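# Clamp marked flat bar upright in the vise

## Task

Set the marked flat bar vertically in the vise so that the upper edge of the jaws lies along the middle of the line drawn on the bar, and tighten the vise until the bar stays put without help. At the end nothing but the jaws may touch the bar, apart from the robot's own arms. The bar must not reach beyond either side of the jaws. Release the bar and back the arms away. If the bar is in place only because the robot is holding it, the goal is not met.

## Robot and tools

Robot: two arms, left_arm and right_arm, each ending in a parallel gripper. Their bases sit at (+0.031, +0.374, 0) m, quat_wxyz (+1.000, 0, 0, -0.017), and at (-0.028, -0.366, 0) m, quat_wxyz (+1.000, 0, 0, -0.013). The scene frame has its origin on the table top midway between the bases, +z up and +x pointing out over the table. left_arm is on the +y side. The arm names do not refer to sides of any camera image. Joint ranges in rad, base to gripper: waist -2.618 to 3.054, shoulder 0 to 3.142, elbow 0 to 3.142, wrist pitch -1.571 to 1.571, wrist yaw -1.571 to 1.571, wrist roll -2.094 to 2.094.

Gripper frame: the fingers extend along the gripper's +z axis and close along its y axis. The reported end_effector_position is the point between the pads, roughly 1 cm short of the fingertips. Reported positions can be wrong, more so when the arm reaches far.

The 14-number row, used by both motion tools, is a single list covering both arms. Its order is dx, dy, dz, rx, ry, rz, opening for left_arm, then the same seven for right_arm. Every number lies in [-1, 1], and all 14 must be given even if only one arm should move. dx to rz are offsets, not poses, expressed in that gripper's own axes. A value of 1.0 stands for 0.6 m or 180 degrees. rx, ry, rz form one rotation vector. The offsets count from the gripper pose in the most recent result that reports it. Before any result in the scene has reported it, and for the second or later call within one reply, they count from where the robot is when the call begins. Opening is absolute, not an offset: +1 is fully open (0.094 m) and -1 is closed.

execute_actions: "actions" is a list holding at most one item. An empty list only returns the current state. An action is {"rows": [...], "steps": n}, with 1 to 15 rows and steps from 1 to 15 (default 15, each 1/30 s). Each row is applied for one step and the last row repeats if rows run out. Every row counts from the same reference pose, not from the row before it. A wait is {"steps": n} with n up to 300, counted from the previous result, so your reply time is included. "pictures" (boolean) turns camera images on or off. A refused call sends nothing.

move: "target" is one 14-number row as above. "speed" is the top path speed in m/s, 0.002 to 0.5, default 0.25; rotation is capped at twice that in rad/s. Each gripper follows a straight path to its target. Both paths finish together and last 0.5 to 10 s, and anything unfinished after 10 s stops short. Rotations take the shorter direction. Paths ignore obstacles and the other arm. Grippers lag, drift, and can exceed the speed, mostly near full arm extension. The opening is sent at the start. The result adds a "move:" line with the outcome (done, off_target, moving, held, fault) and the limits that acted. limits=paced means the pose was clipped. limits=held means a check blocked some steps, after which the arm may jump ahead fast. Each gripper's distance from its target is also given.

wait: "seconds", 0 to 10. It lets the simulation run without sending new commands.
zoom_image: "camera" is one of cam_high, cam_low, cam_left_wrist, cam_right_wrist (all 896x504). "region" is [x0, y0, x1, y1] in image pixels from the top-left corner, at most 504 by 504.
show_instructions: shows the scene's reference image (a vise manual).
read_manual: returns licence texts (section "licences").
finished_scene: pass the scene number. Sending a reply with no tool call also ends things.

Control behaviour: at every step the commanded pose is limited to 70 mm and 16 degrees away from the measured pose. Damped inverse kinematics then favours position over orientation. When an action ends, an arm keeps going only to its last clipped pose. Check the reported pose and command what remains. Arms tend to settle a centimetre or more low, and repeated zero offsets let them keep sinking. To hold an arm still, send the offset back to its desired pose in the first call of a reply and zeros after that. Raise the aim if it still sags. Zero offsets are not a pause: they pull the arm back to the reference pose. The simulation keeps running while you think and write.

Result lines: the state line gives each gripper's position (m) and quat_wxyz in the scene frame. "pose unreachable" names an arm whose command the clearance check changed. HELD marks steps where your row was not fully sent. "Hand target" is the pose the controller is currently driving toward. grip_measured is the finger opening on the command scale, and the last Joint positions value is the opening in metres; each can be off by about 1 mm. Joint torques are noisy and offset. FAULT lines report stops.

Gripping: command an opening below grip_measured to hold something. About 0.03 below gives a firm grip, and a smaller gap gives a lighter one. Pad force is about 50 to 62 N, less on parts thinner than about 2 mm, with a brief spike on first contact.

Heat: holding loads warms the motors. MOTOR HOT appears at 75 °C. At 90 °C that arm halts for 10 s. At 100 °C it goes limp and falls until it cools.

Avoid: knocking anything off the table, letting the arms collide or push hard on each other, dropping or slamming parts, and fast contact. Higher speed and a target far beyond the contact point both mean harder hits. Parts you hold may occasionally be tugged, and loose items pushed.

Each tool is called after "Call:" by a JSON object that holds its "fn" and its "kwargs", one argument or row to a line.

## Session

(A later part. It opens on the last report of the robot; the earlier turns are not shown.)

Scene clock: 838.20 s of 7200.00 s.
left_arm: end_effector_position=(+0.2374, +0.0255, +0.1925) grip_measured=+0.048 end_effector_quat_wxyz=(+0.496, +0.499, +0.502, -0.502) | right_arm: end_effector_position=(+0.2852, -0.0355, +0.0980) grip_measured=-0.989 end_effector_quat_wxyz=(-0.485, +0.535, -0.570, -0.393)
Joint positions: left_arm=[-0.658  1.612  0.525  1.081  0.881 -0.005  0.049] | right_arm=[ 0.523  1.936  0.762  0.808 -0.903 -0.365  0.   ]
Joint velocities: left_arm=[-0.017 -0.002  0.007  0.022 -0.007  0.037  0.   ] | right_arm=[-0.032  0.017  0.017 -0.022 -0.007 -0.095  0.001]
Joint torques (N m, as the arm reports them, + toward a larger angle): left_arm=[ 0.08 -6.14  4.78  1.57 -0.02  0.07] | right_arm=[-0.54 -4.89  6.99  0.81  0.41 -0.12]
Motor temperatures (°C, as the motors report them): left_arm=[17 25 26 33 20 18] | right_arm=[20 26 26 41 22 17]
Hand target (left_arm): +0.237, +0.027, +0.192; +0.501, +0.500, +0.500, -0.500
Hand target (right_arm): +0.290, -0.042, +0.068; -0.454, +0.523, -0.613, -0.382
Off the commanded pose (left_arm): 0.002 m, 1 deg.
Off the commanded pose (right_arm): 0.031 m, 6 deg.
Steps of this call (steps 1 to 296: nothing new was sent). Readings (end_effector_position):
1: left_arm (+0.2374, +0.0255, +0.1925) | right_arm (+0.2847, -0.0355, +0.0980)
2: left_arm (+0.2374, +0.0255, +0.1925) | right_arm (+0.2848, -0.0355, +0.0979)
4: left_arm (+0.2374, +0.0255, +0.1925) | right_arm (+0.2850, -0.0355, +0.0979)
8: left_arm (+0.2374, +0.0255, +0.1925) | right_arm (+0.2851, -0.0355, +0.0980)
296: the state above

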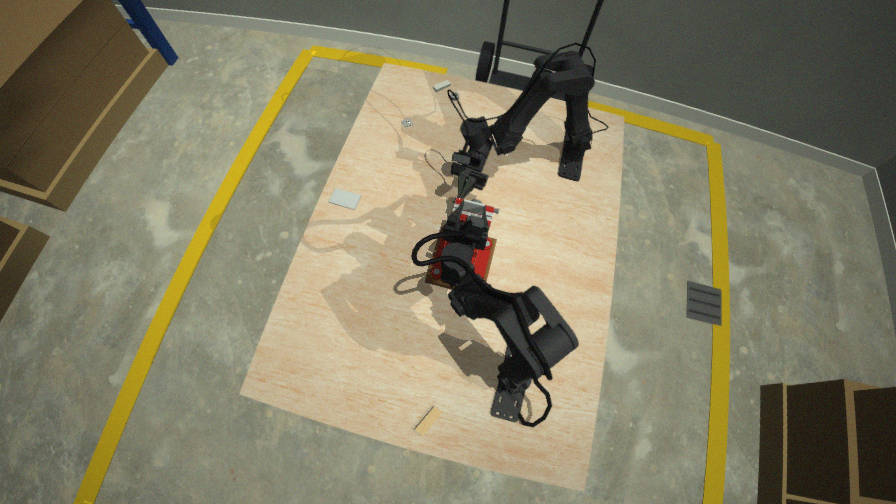

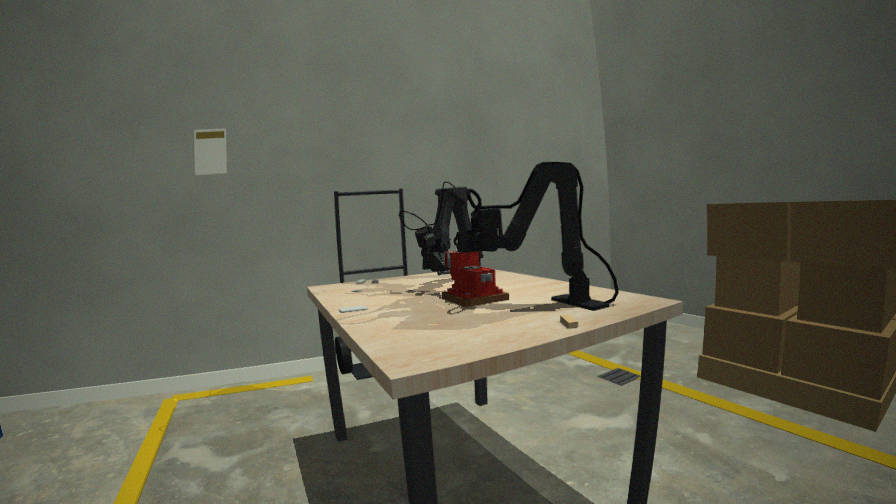

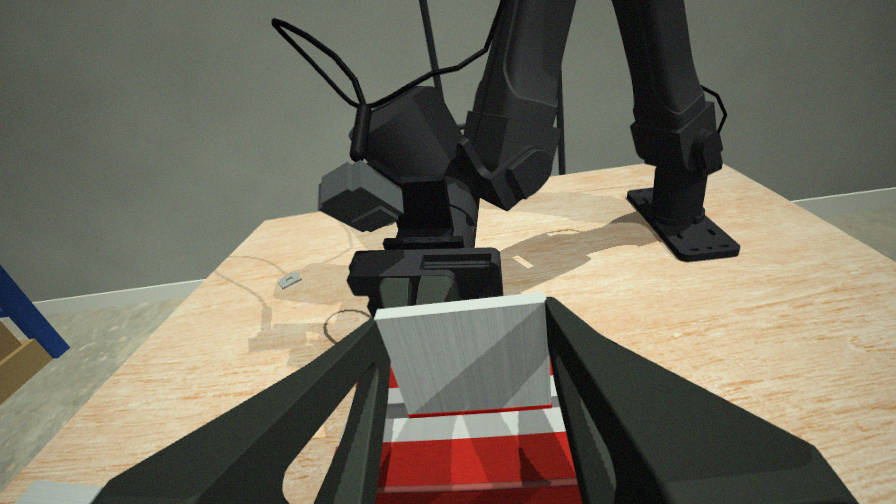

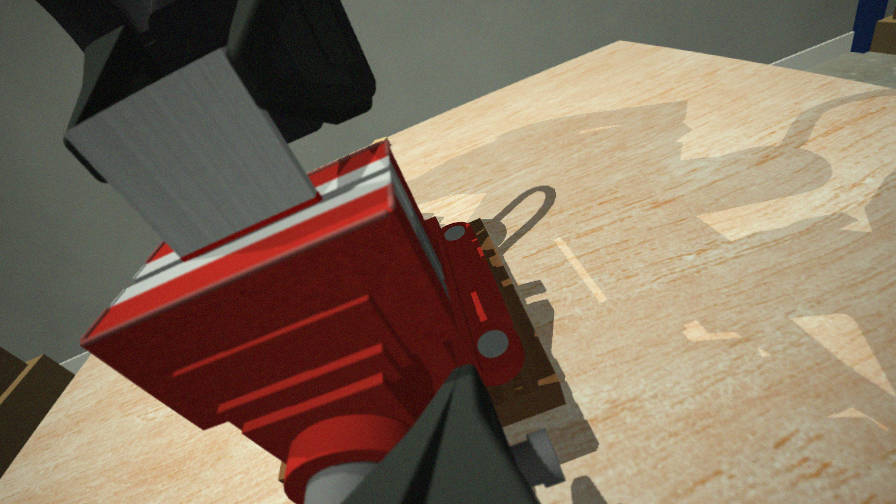

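Call:
{"fn": "move", "kwargs": {
  "target": [0.0015,-0.001,-0.003,0,-0.0014,0.003,0.0, -0.012,-0.0123,-0.095,0,0,0,-1],
  "speed": 0.12
}}

Scene clock: 850.97 s of 7200.00 s.
left_arm: end_effector_position=(+0.2374, +0.0255, +0.1925) grip_measured=+0.048 end_effector_quat_wxyz=(+0.496, +0.499, +0.502, -0.502) | right_arm: end_effector_position=(+0.2883, -0.0876, +0.1122) grip_measured=-0.989 end_effector_quat_wxyz=(-0.484, +0.532, -0.574, -0.392)
Joint positions: left_arm=[-0.658  1.612  0.525  1.081  0.881 -0.005  0.049] | right_arm=[ 0.373  1.813  0.71   0.647 -1.033 -0.464  0.   ]
Joint velocities: left_arm=[-0.017  0.007 -0.007 -0.066 -0.037  0.037  0.001] | right_arm=[-0.017 -0.002  0.017 -0.037  0.007  0.022  0.   ]
Joint torques (N m, as the arm reports them, + toward a larger angle): left_arm=[ 0.2  -5.97  4.93  1.57  0.03  0.07] | right_arm=[-0.29 -9.24  5.9   1.2  -0.39 -0.08]
Motor temperatures (°C, as the motors report them): left_arm=[17 25 26 33 20 18] | right_arm=[20 26 26 39 22 17]
Hand target (left_arm): +0.237, +0.027, +0.192; +0.500, +0.501, +0.499, -0.501
Hand target (right_arm): +0.285, -0.090, +0.118; -0.486, +0.534, -0.569, -0.393
Off the commanded pose (left_arm): 0.002 m, 1 deg.
Off the commanded pose (right_arm): 0.007 m, 1 deg.
move: done

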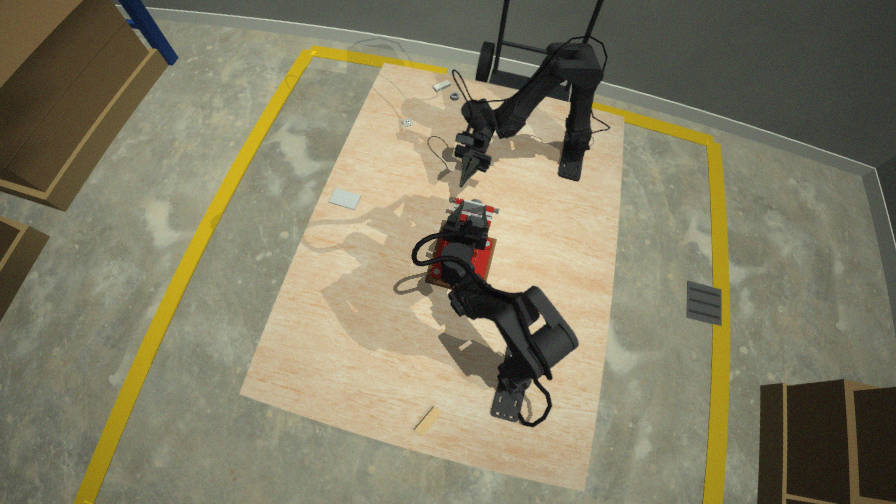

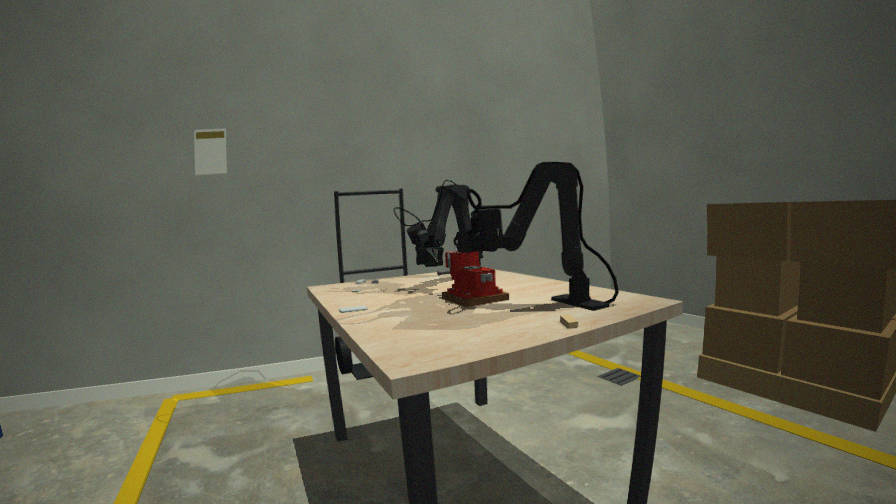

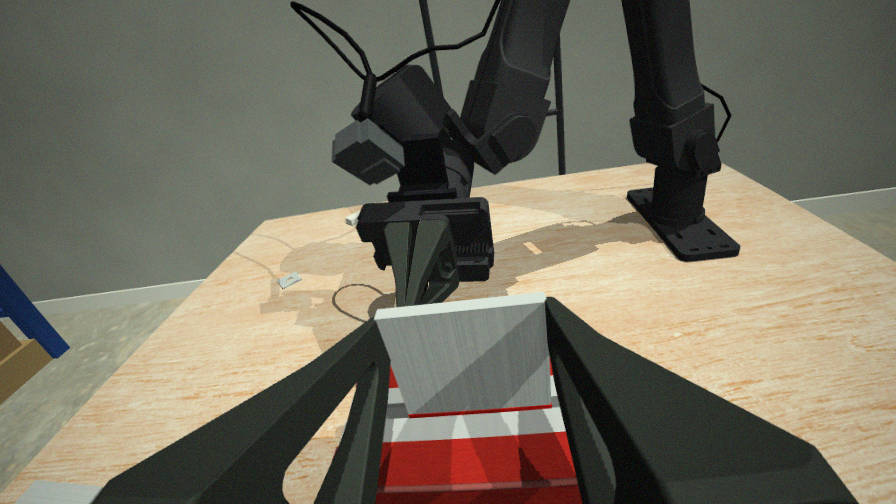

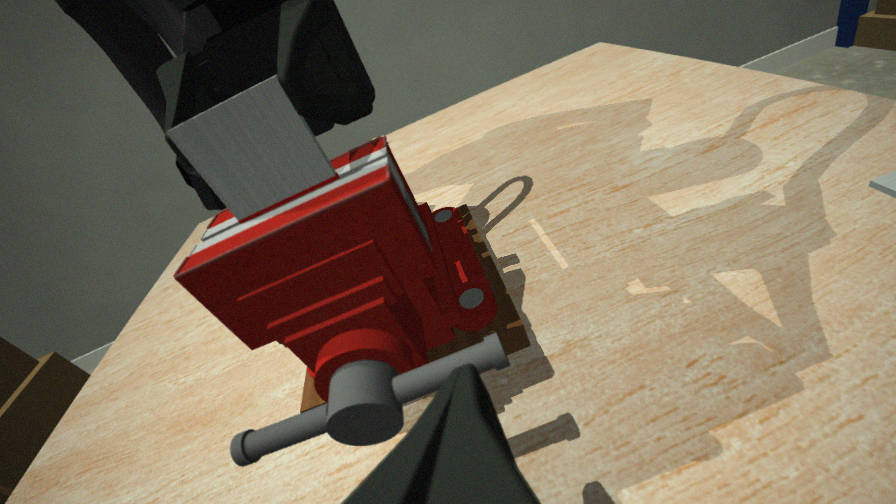

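Call:
{"fn": "move", "kwargs": {
  "target": [0.0015,-0.001,-0.003,0,-0.0014,0.003,0.0, 0.0313,0.0957,-0.0128,-0.0107,-0.0508,-0.2177,-0.02],
  "speed": 0.3
}}

Scene clock: 866.40 s of 7200.00 s.
left_arm: end_effector_position=(+0.2373, +0.0255, +0.1925) grip_measured=+0.048 end_effector_quat_wxyz=(+0.496, +0.499, +0.502, -0.502) | right_arm: end_effector_position=(+0.2378, -0.0929, +0.0985) grip_measured=-0.021 end_effector_quat_wxyz=(+0.627, -0.666, +0.319, +0.247)
Joint positions: left_arm=[-0.658  1.612  0.525  1.081  0.882 -0.005  0.049] | right_arm=[ 0.385  1.93   0.481  1.233 -1.13  -0.946  0.046]
Joint velocities: left_arm=[-0.002 -0.017 -0.012 -0.022  0.022 -0.066 -0.   ] | right_arm=[0.007 0.002 0.007 0.007 0.022 0.066 0.001]
Joint torques (N m, as the arm reports them, + toward a larger angle): left_arm=[ 0.2  -5.96  4.93  1.57  0.03  0.06] | right_arm=[ 0.68 -5.46  3.47  1.51 -0.3  -0.03]
Motor temperatures (°C, as the motors report them): left_arm=[17 25 26 33 20 18] | right_arm=[20 27 25 40 22 17]
Hand target (left_arm): +0.237, +0.027, +0.192; +0.500, +0.501, +0.499, -0.501
Hand target (right_arm): +0.231, -0.092, +0.093; +0.622, -0.669, +0.317, +0.256
Off the commanded pose (left_arm): 0.002 m, 1 deg.
Off the commanded pose (right_arm): 0.009 m, 1 deg.
move: done

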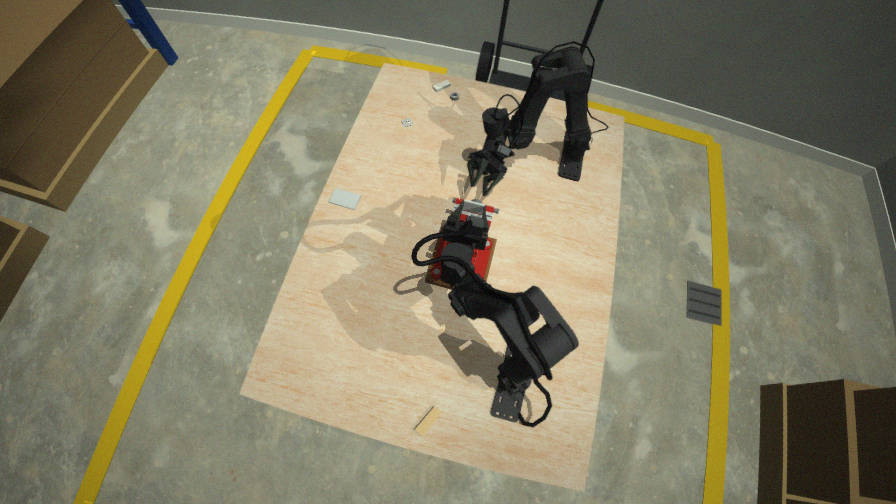

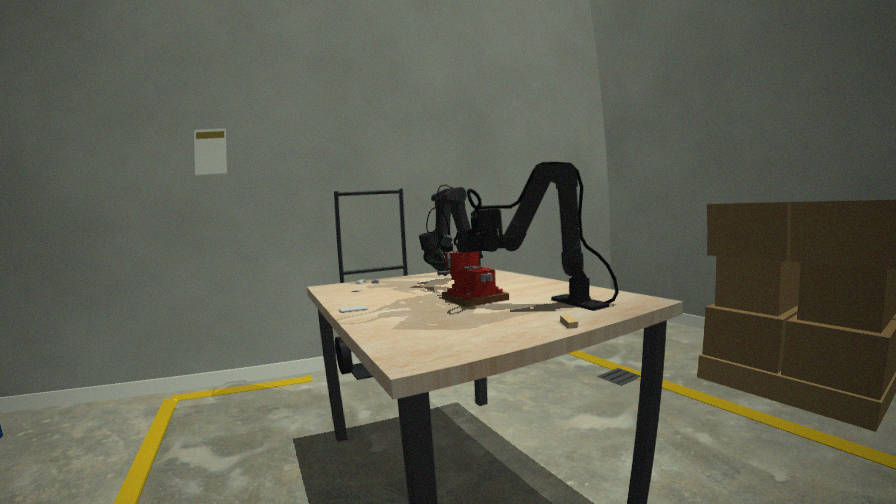

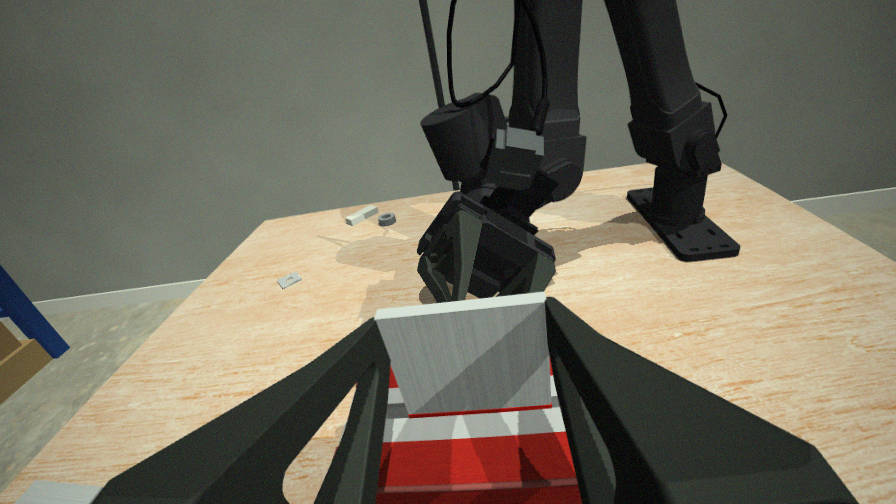

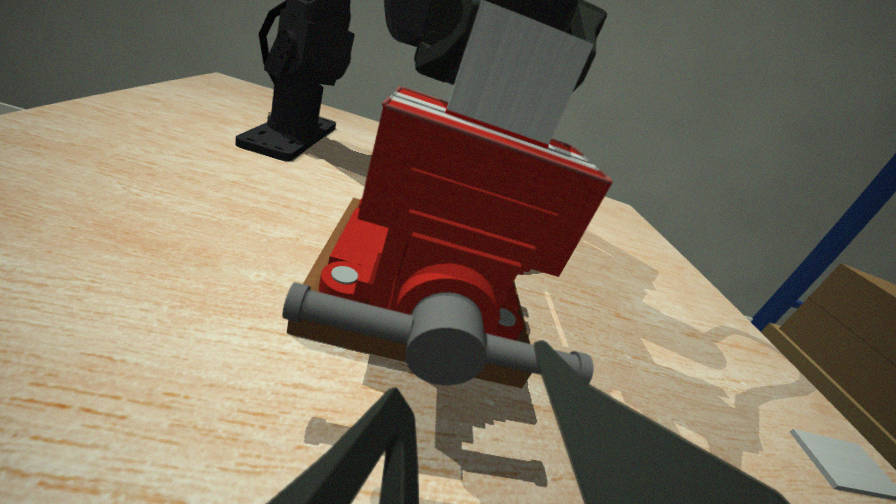

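Call:
{"fn": "move", "kwargs": {
  "target": [0.0015,-0.001,-0.003,0,-0.0014,0.003,0.0, 0.0124,0.0298,0.0268,0,0,0,-0.02],
  "speed": 0.1
}}

Scene clock: 874.63 s of 7200.00 s.
left_arm: end_effector_position=(+0.2373, +0.0255, +0.1925) grip_measured=+0.048 end_effector_quat_wxyz=(+0.496, +0.499, +0.502, -0.502) | right_arm: end_effector_position=(+0.2336, -0.0793, +0.0835) grip_measured=-0.021 end_effector_quat_wxyz=(+0.630, -0.667, +0.315, +0.242)
Joint positions: left_arm=[-0.658  1.612  0.525  1.081  0.882 -0.005  0.049] | right_arm=[ 0.439  2.026  0.481  1.359 -1.075 -0.928  0.046]
Joint velocities: left_arm=[-0.012 -0.007 -0.007  0.066 -0.007  0.037  0.001] | right_arm=[-0.007 -0.007  0.002  0.022 -0.066 -0.066 -0.   ]
Joint torques (N m, as the arm reports them, + toward a larger angle): left_arm=[ 0.19 -5.95  4.94  1.57  0.03  0.07] | right_arm=[ 0.61 -5.98  3.68  1.48 -0.05  0.07]
Motor temperatures (°C, as the motors report them): left_arm=[17 25 26 33 20 18] | right_arm=[20 26 25 40 22 17]
Hand target (left_arm): +0.237, +0.027, +0.192; +0.500, +0.501, +0.499, -0.501
Hand target (right_arm): +0.231, -0.078, +0.080; +0.627, -0.667, +0.319, +0.246
Off the commanded pose (left_arm): 0.002 m, 1 deg.
Off the commanded pose (right_arm): 0.005 m, 1 deg.
move: done

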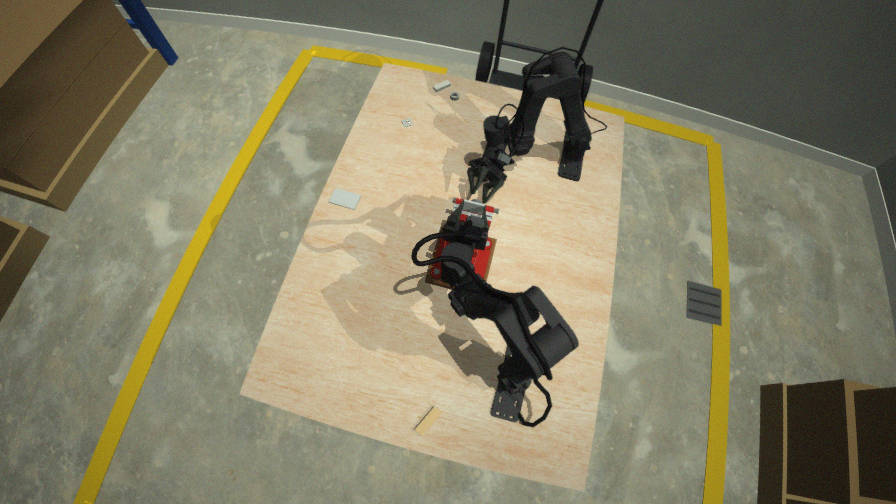

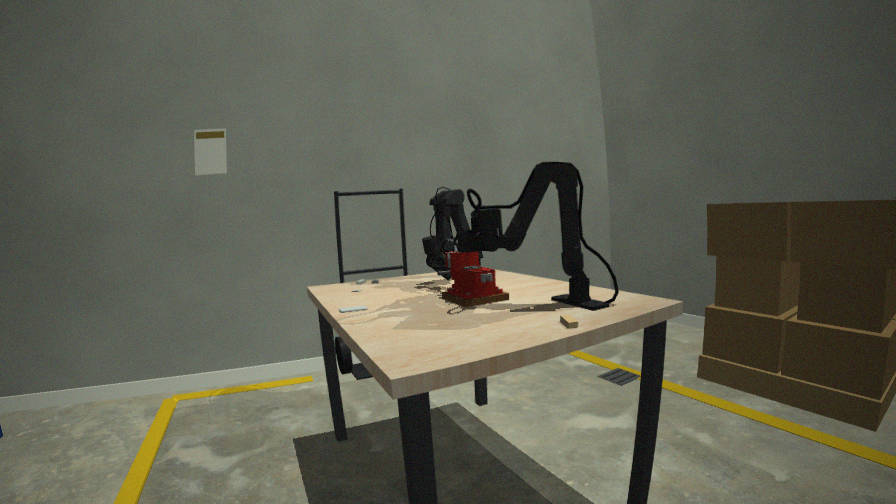

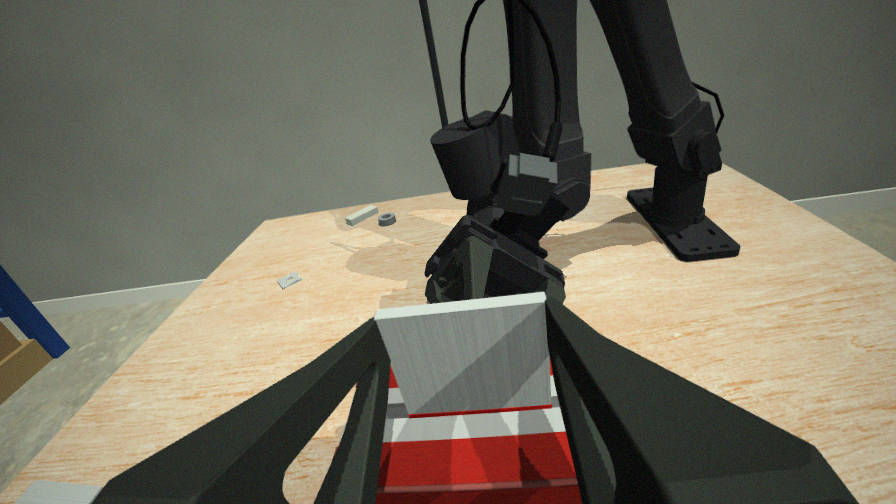

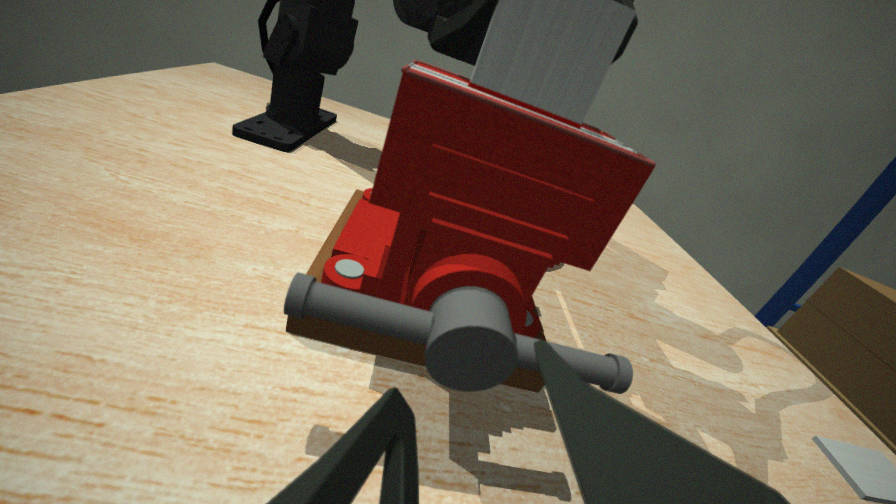

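Call:
{"fn": "move", "kwargs": {
  "target": [0.0015,-0.001,-0.003,0,-0.0014,0.003,0.0, 0.0,-0.001,0.032,0,0,-0.055,-0.02],
  "speed": 0.1
}}

Scene clock: 882.20 s of 7200.00 s.
left_arm: end_effector_position=(+0.2373, +0.0255, +0.1925) grip_measured=+0.048 end_effector_quat_wxyz=(+0.496, +0.499, +0.502, -0.502) | right_arm: end_effector_position=(+0.2326, -0.0647, +0.0817) grip_measured=-0.021 end_effector_quat_wxyz=(+0.646, -0.691, +0.263, +0.189)
Joint positions: left_arm=[-0.658  1.612  0.525  1.081  0.882 -0.005  0.049] | right_arm=[ 0.489  2.042  0.501  1.362 -1.022 -1.075  0.046]
Joint velocities: left_arm=[-0.007 -0.012  0.007 -0.139  0.022 -0.007  0.   ] | right_arm=[-0.012  0.002 -0.012  0.007 -0.037 -0.007  0.001]
Joint torques (N m, as the arm reports them, + toward a larger angle): left_arm=[ 0.2  -5.96  4.94  1.57  0.03  0.07] | right_arm=[ 0.67 -6.15  6.33  1.47 -0.06 -0.03]
Motor temperatures (°C, as the motors report them): left_arm=[17 24 26 33 20 18] | right_arm=[20 26 25 40 22 17]
Hand target (left_arm): +0.237, +0.027, +0.192; +0.500, +0.501, +0.499, -0.501
Hand target (right_arm): +0.235, -0.060, +0.082; +0.649, -0.692, +0.256, +0.186
Off the commanded pose (left_arm): 0.002 m, 1 deg.
Off the commanded pose (right_arm): 0.005 m, 1 deg.
move: done

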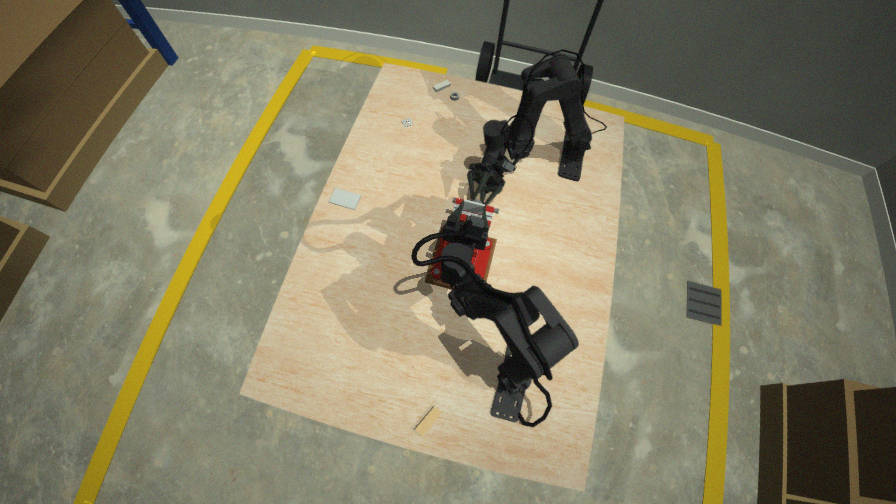

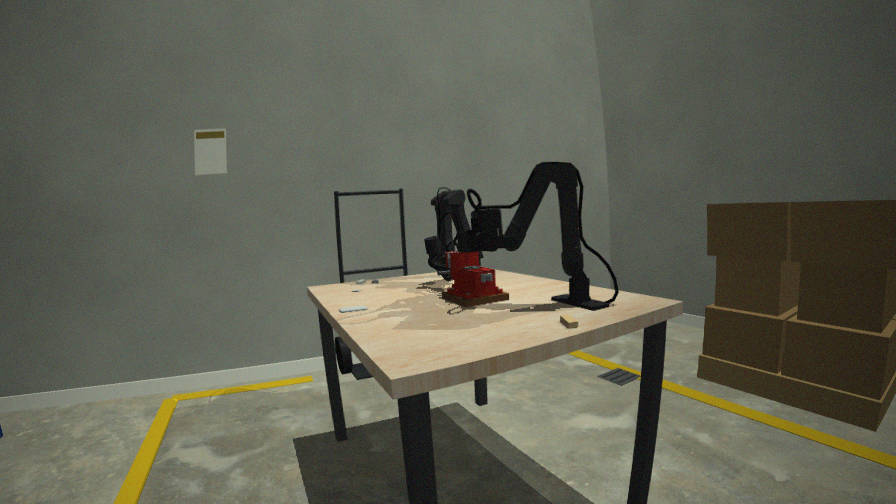

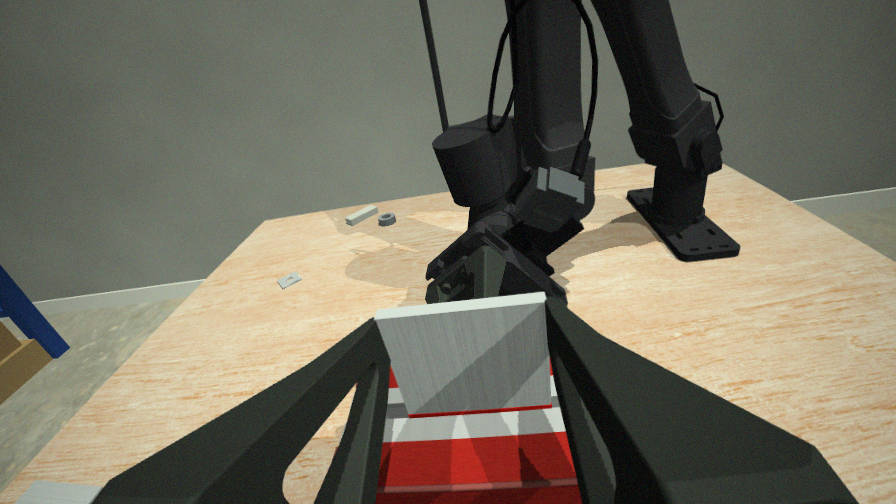

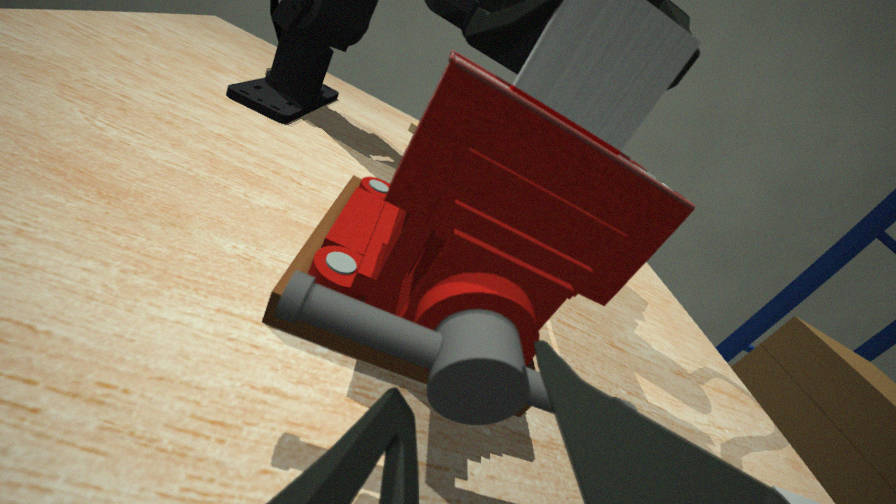

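Call:
{"fn": "move", "kwargs": {
  "target": [0.0015,-0.001,-0.003,0,-0.0014,0.003,0.0, 0.0063,-0.0057,0.0387,0,0,0,-0.02],
  "speed": 0.05
}}

Scene clock: 894.70 s of 7200.00 s.
left_arm: end_effector_position=(+0.2373, +0.0255, +0.1925) grip_measured=+0.048 end_effector_quat_wxyz=(+0.496, +0.499, +0.502, -0.502) | right_arm: end_effector_position=(+0.2370, -0.0465, +0.0824) grip_measured=-0.021 end_effector_quat_wxyz=(+0.650, -0.691, +0.258, +0.185)
Joint positions: left_arm=[-0.658  1.612  0.525  1.081  0.882 -0.005  0.049] | right_arm=[ 0.54   2.069  0.551  1.362 -0.97  -1.066  0.046]
Joint velocities: left_arm=[-0.012  0.007 -0.007 -0.022  0.081 -0.022  0.001] | right_arm=[-0.002 -0.012  0.007  0.037  0.007  0.007 -0.001]
Joint torques (N m, as the arm reports them, + toward a larger angle): left_arm=[ 0.19 -5.96  4.93  1.57  0.03  0.07] | right_arm=[ 0.55 -6.51  6.49  1.34  0.02  0.04]
Motor temperatures (°C, as the motors report them): left_arm=[17 24 26 33 20 18] | right_arm=[20 26 25 40 22 17]
Hand target (left_arm): +0.237, +0.027, +0.192; +0.500, +0.501, +0.499, -0.501
Hand target (right_arm): +0.240, -0.042, +0.080; +0.646, -0.691, +0.263, +0.189
Off the commanded pose (left_arm): 0.002 m, 1 deg.
Off the commanded pose (right_arm): 0.006 m, 1 deg.
move: done

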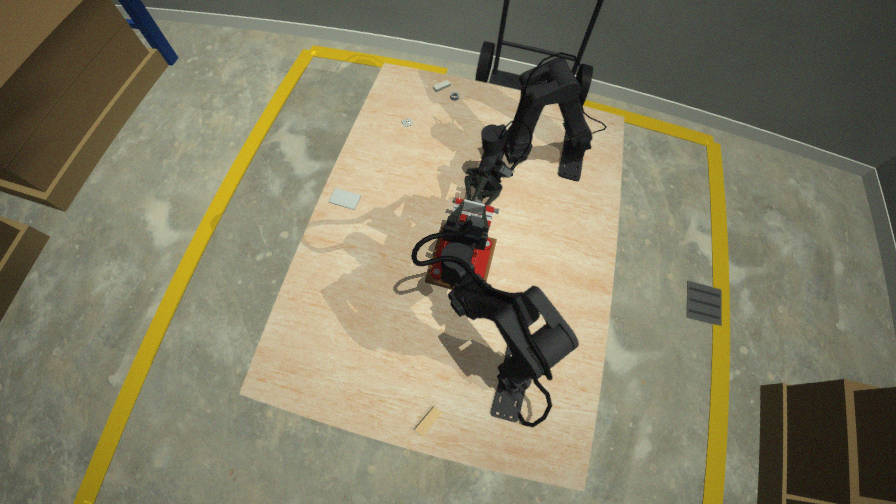

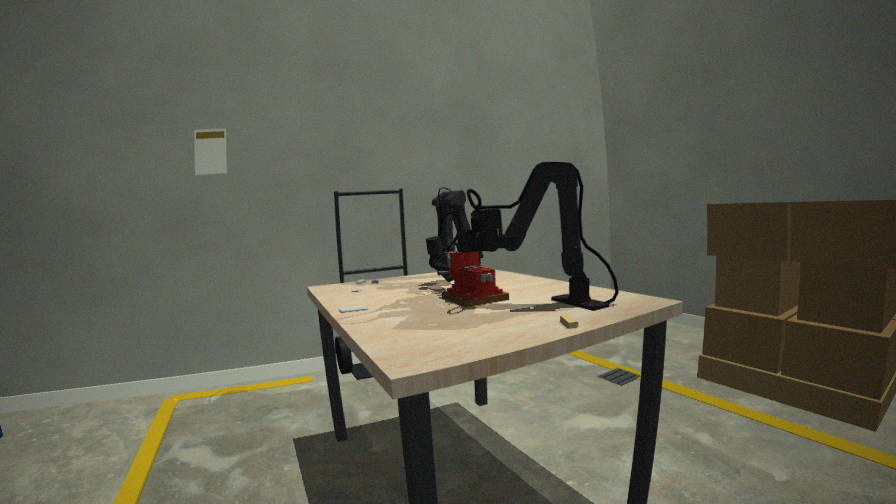

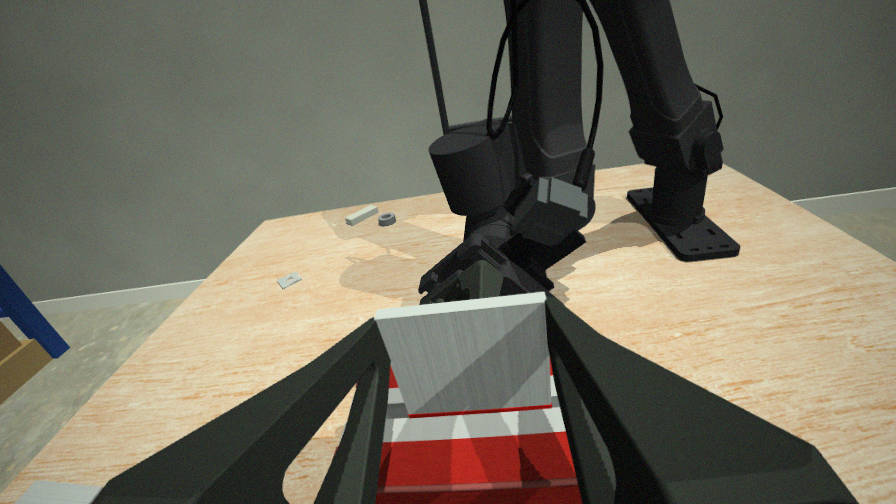

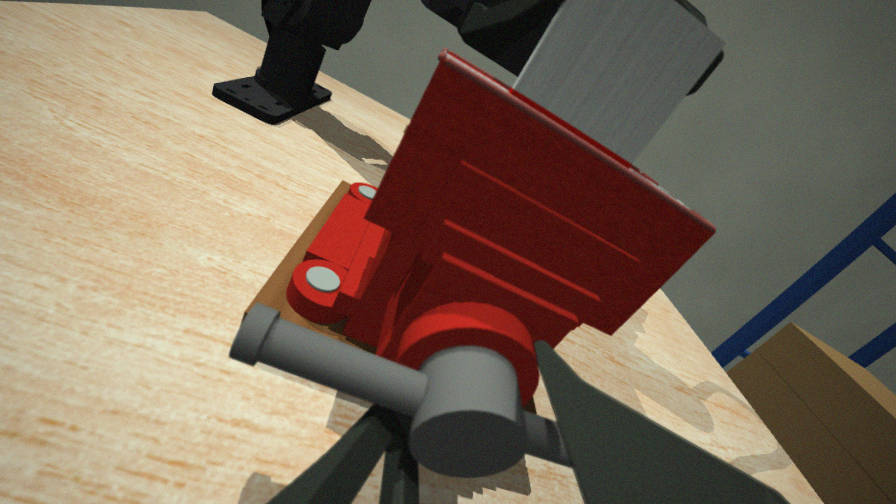

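Call:
{"fn": "move", "kwargs": {
  "target": [0.0015,-0.001,-0.003,0,-0.0014,0.003,0.0, 0.0023,0.0063,0.008,0,0,0.22,-0.02],
  "speed": 0.25
}}

Scene clock: 900.07 s of 7200.00 s.
left_arm: end_effector_position=(+0.2373, +0.0255, +0.1925) grip_measured=+0.048 end_effector_quat_wxyz=(+0.496, +0.499, +0.502, -0.502) | right_arm: end_effector_position=(+0.2383, -0.0468, +0.0799) grip_measured=-0.014 end_effector_quat_wxyz=(+0.599, -0.627, +0.394, +0.306)
Joint positions: left_arm=[-0.658  1.612  0.525  1.081  0.882 -0.005  0.049] | right_arm=[ 0.54   2.069  0.551  1.348 -0.961 -0.678  0.046]
Joint velocities: left_arm=[ 0.007  0.007 -0.012 -0.11  -0.022 -0.007 -0.001] | right_arm=[-0.012 -0.007 -0.027 -0.022 -0.007 -0.066  0.001]
Joint torques (N m, as the arm reports them, + toward a larger angle): left_arm=[ 0.2  -5.97  4.93  1.57  0.03  0.07] | right_arm=[ 1.09 -7.89  5.61  1.14 -0.03  2.32]
Motor temperatures (°C, as the motors report them): left_arm=[17 24 26 33 20 18] | right_arm=[20 26 25 40 22 18]
Hand target (left_arm): +0.237, +0.027, +0.192; +0.500, +0.501, +0.499, -0.501
Hand target (right_arm): +0.236, -0.042, +0.078; +0.549, -0.578, +0.469, +0.380
Off the commanded pose (left_arm): 0.002 m, 1 deg.
Off the commanded pose (right_arm): 0.006 m, 17 deg; orientation clipped at the last step of the last action.
move: off_target (right_arm); limits=paced

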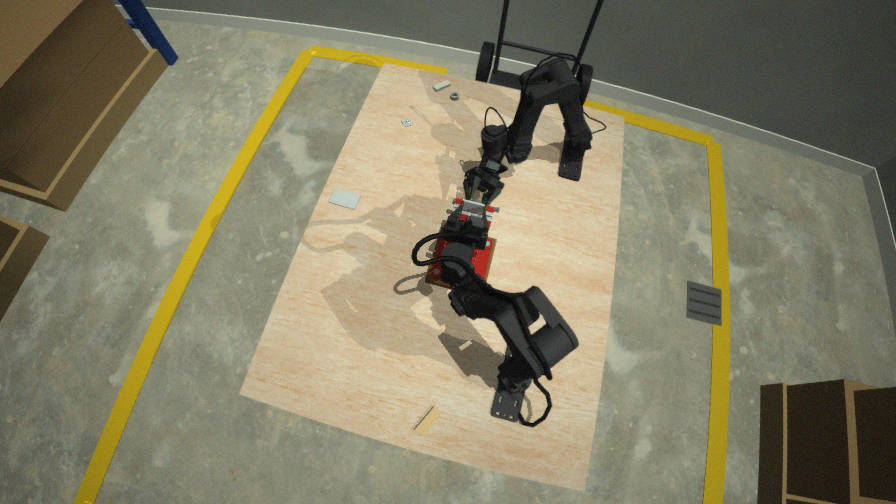

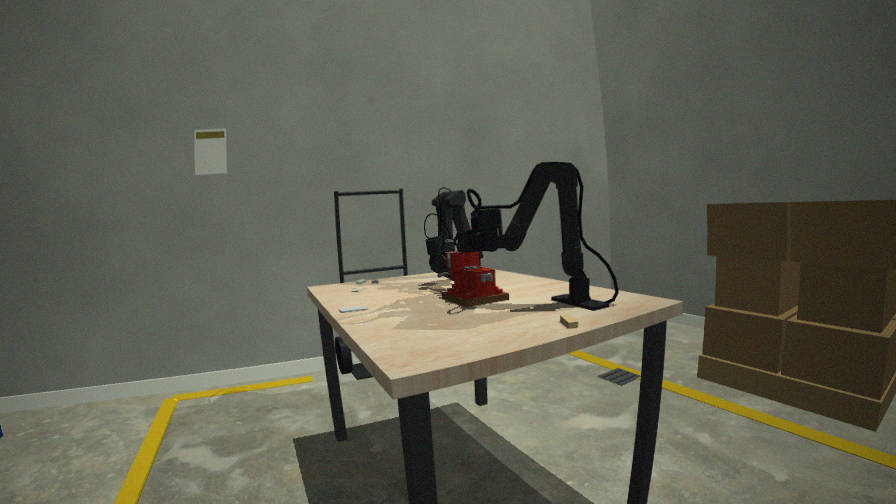

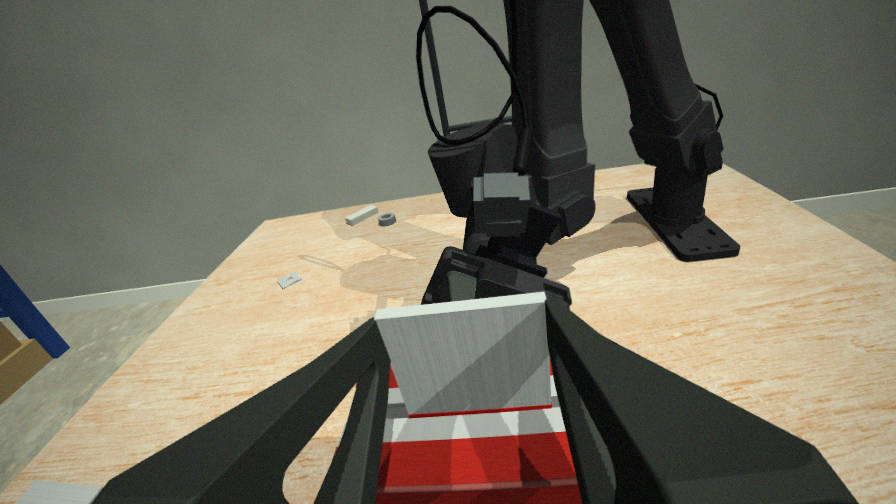

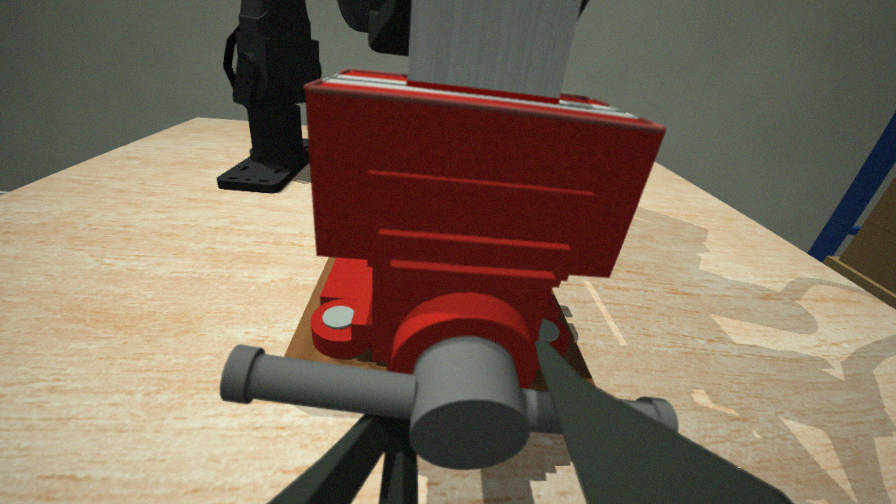

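Call:
{"fn": "move", "kwargs": {
  "target": [0.0015,-0.001,-0.003,0,-0.0014,0.003,0.0, 0,0,0,0,0,-0.07,-0.02],
  "speed": 0.25
}}

Call:
{"fn": "zoom_image", "kwargs": {
  "camera": "cam_left_wrist",
  "region": [385, 360, 575, 460]
}}

Scene clock: 905.97 s of 7200.00 s.
left_arm: end_effector_position=(+0.2373, +0.0255, +0.1925) grip_measured=+0.048 end_effector_quat_wxyz=(+0.496, +0.499, +0.502, -0.502) | right_arm: end_effector_position=(+0.2384, -0.0473, +0.0795) grip_measured=-0.019 end_effector_quat_wxyz=(+0.627, -0.665, +0.326, +0.240)
Joint positions: left_arm=[-0.658  1.612  0.525  1.081  0.882 -0.005  0.049] | right_arm=[ 0.538  2.069  0.55   1.348 -0.961 -0.891  0.046]
Joint velocities: left_arm=[ 0.007  0.007 -0.002 -0.022 -0.007 -0.022 -0.001] | right_arm=[ 0.007 -0.012 -0.007 -0.007  0.022 -0.037 -0.001]
Joint torques (N m, as the arm reports them, + toward a larger angle): left_arm=[ 0.2  -5.97  4.93  1.57  0.03  0.07] | right_arm=[ 0.15 -7.49  4.58  1.49 -0.06 -0.03]
Motor temperatures (°C, as the motors report them): left_arm=[17 24 26 33 20 18] | right_arm=[20 26 25 39 22 20]
Hand target (left_arm): +0.237, +0.027, +0.192; +0.500, +0.501, +0.499, -0.501
Hand target (right_arm): +0.238, -0.047, +0.080; +0.628, -0.667, +0.323, +0.238
Off the commanded pose (left_arm): 0.002 m, 1 deg.
Off the commanded pose (right_arm): 0.001 m, 0 deg.
move: done

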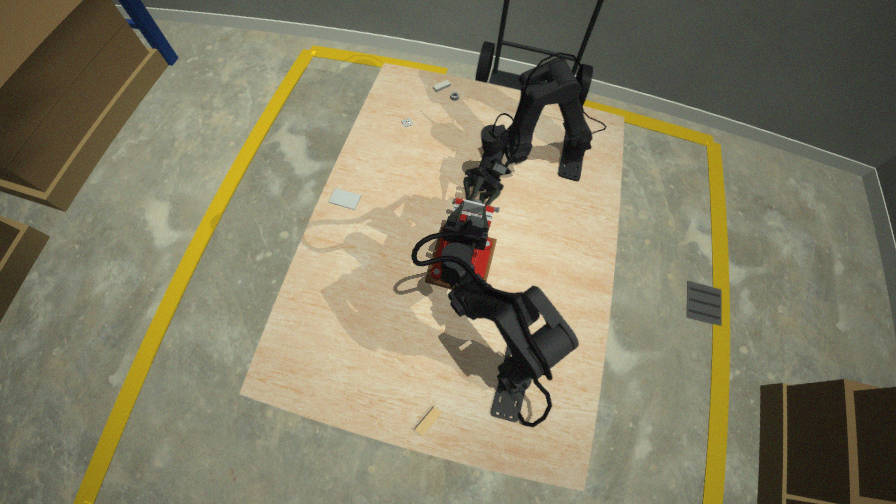

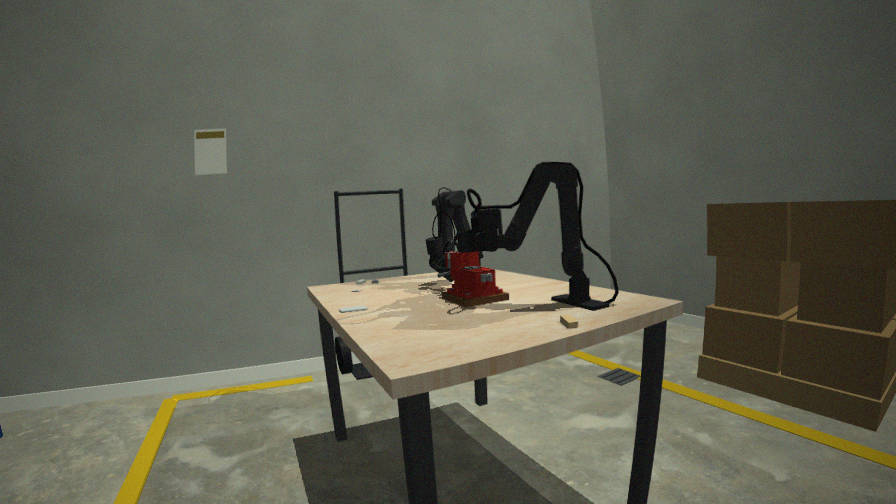

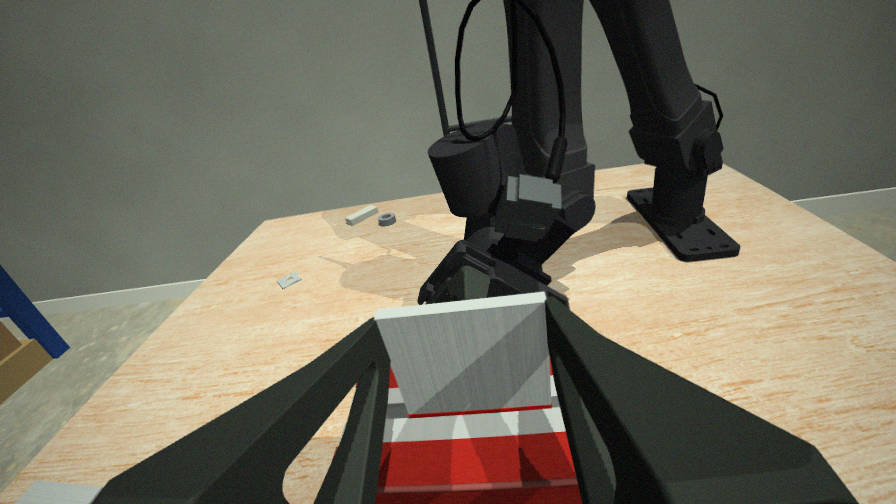

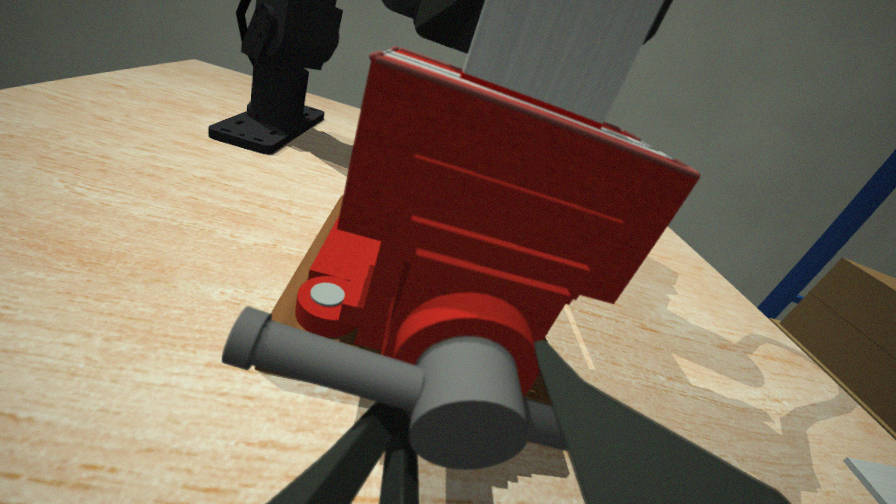

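Region (385, 360, 575, 460) of cam_left_wrist's 896x504 image, scaled by 2.653, with more detail than that image has; it fills the top 265 rows of this view, and the rest is white.

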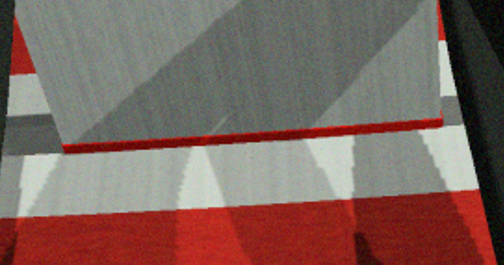

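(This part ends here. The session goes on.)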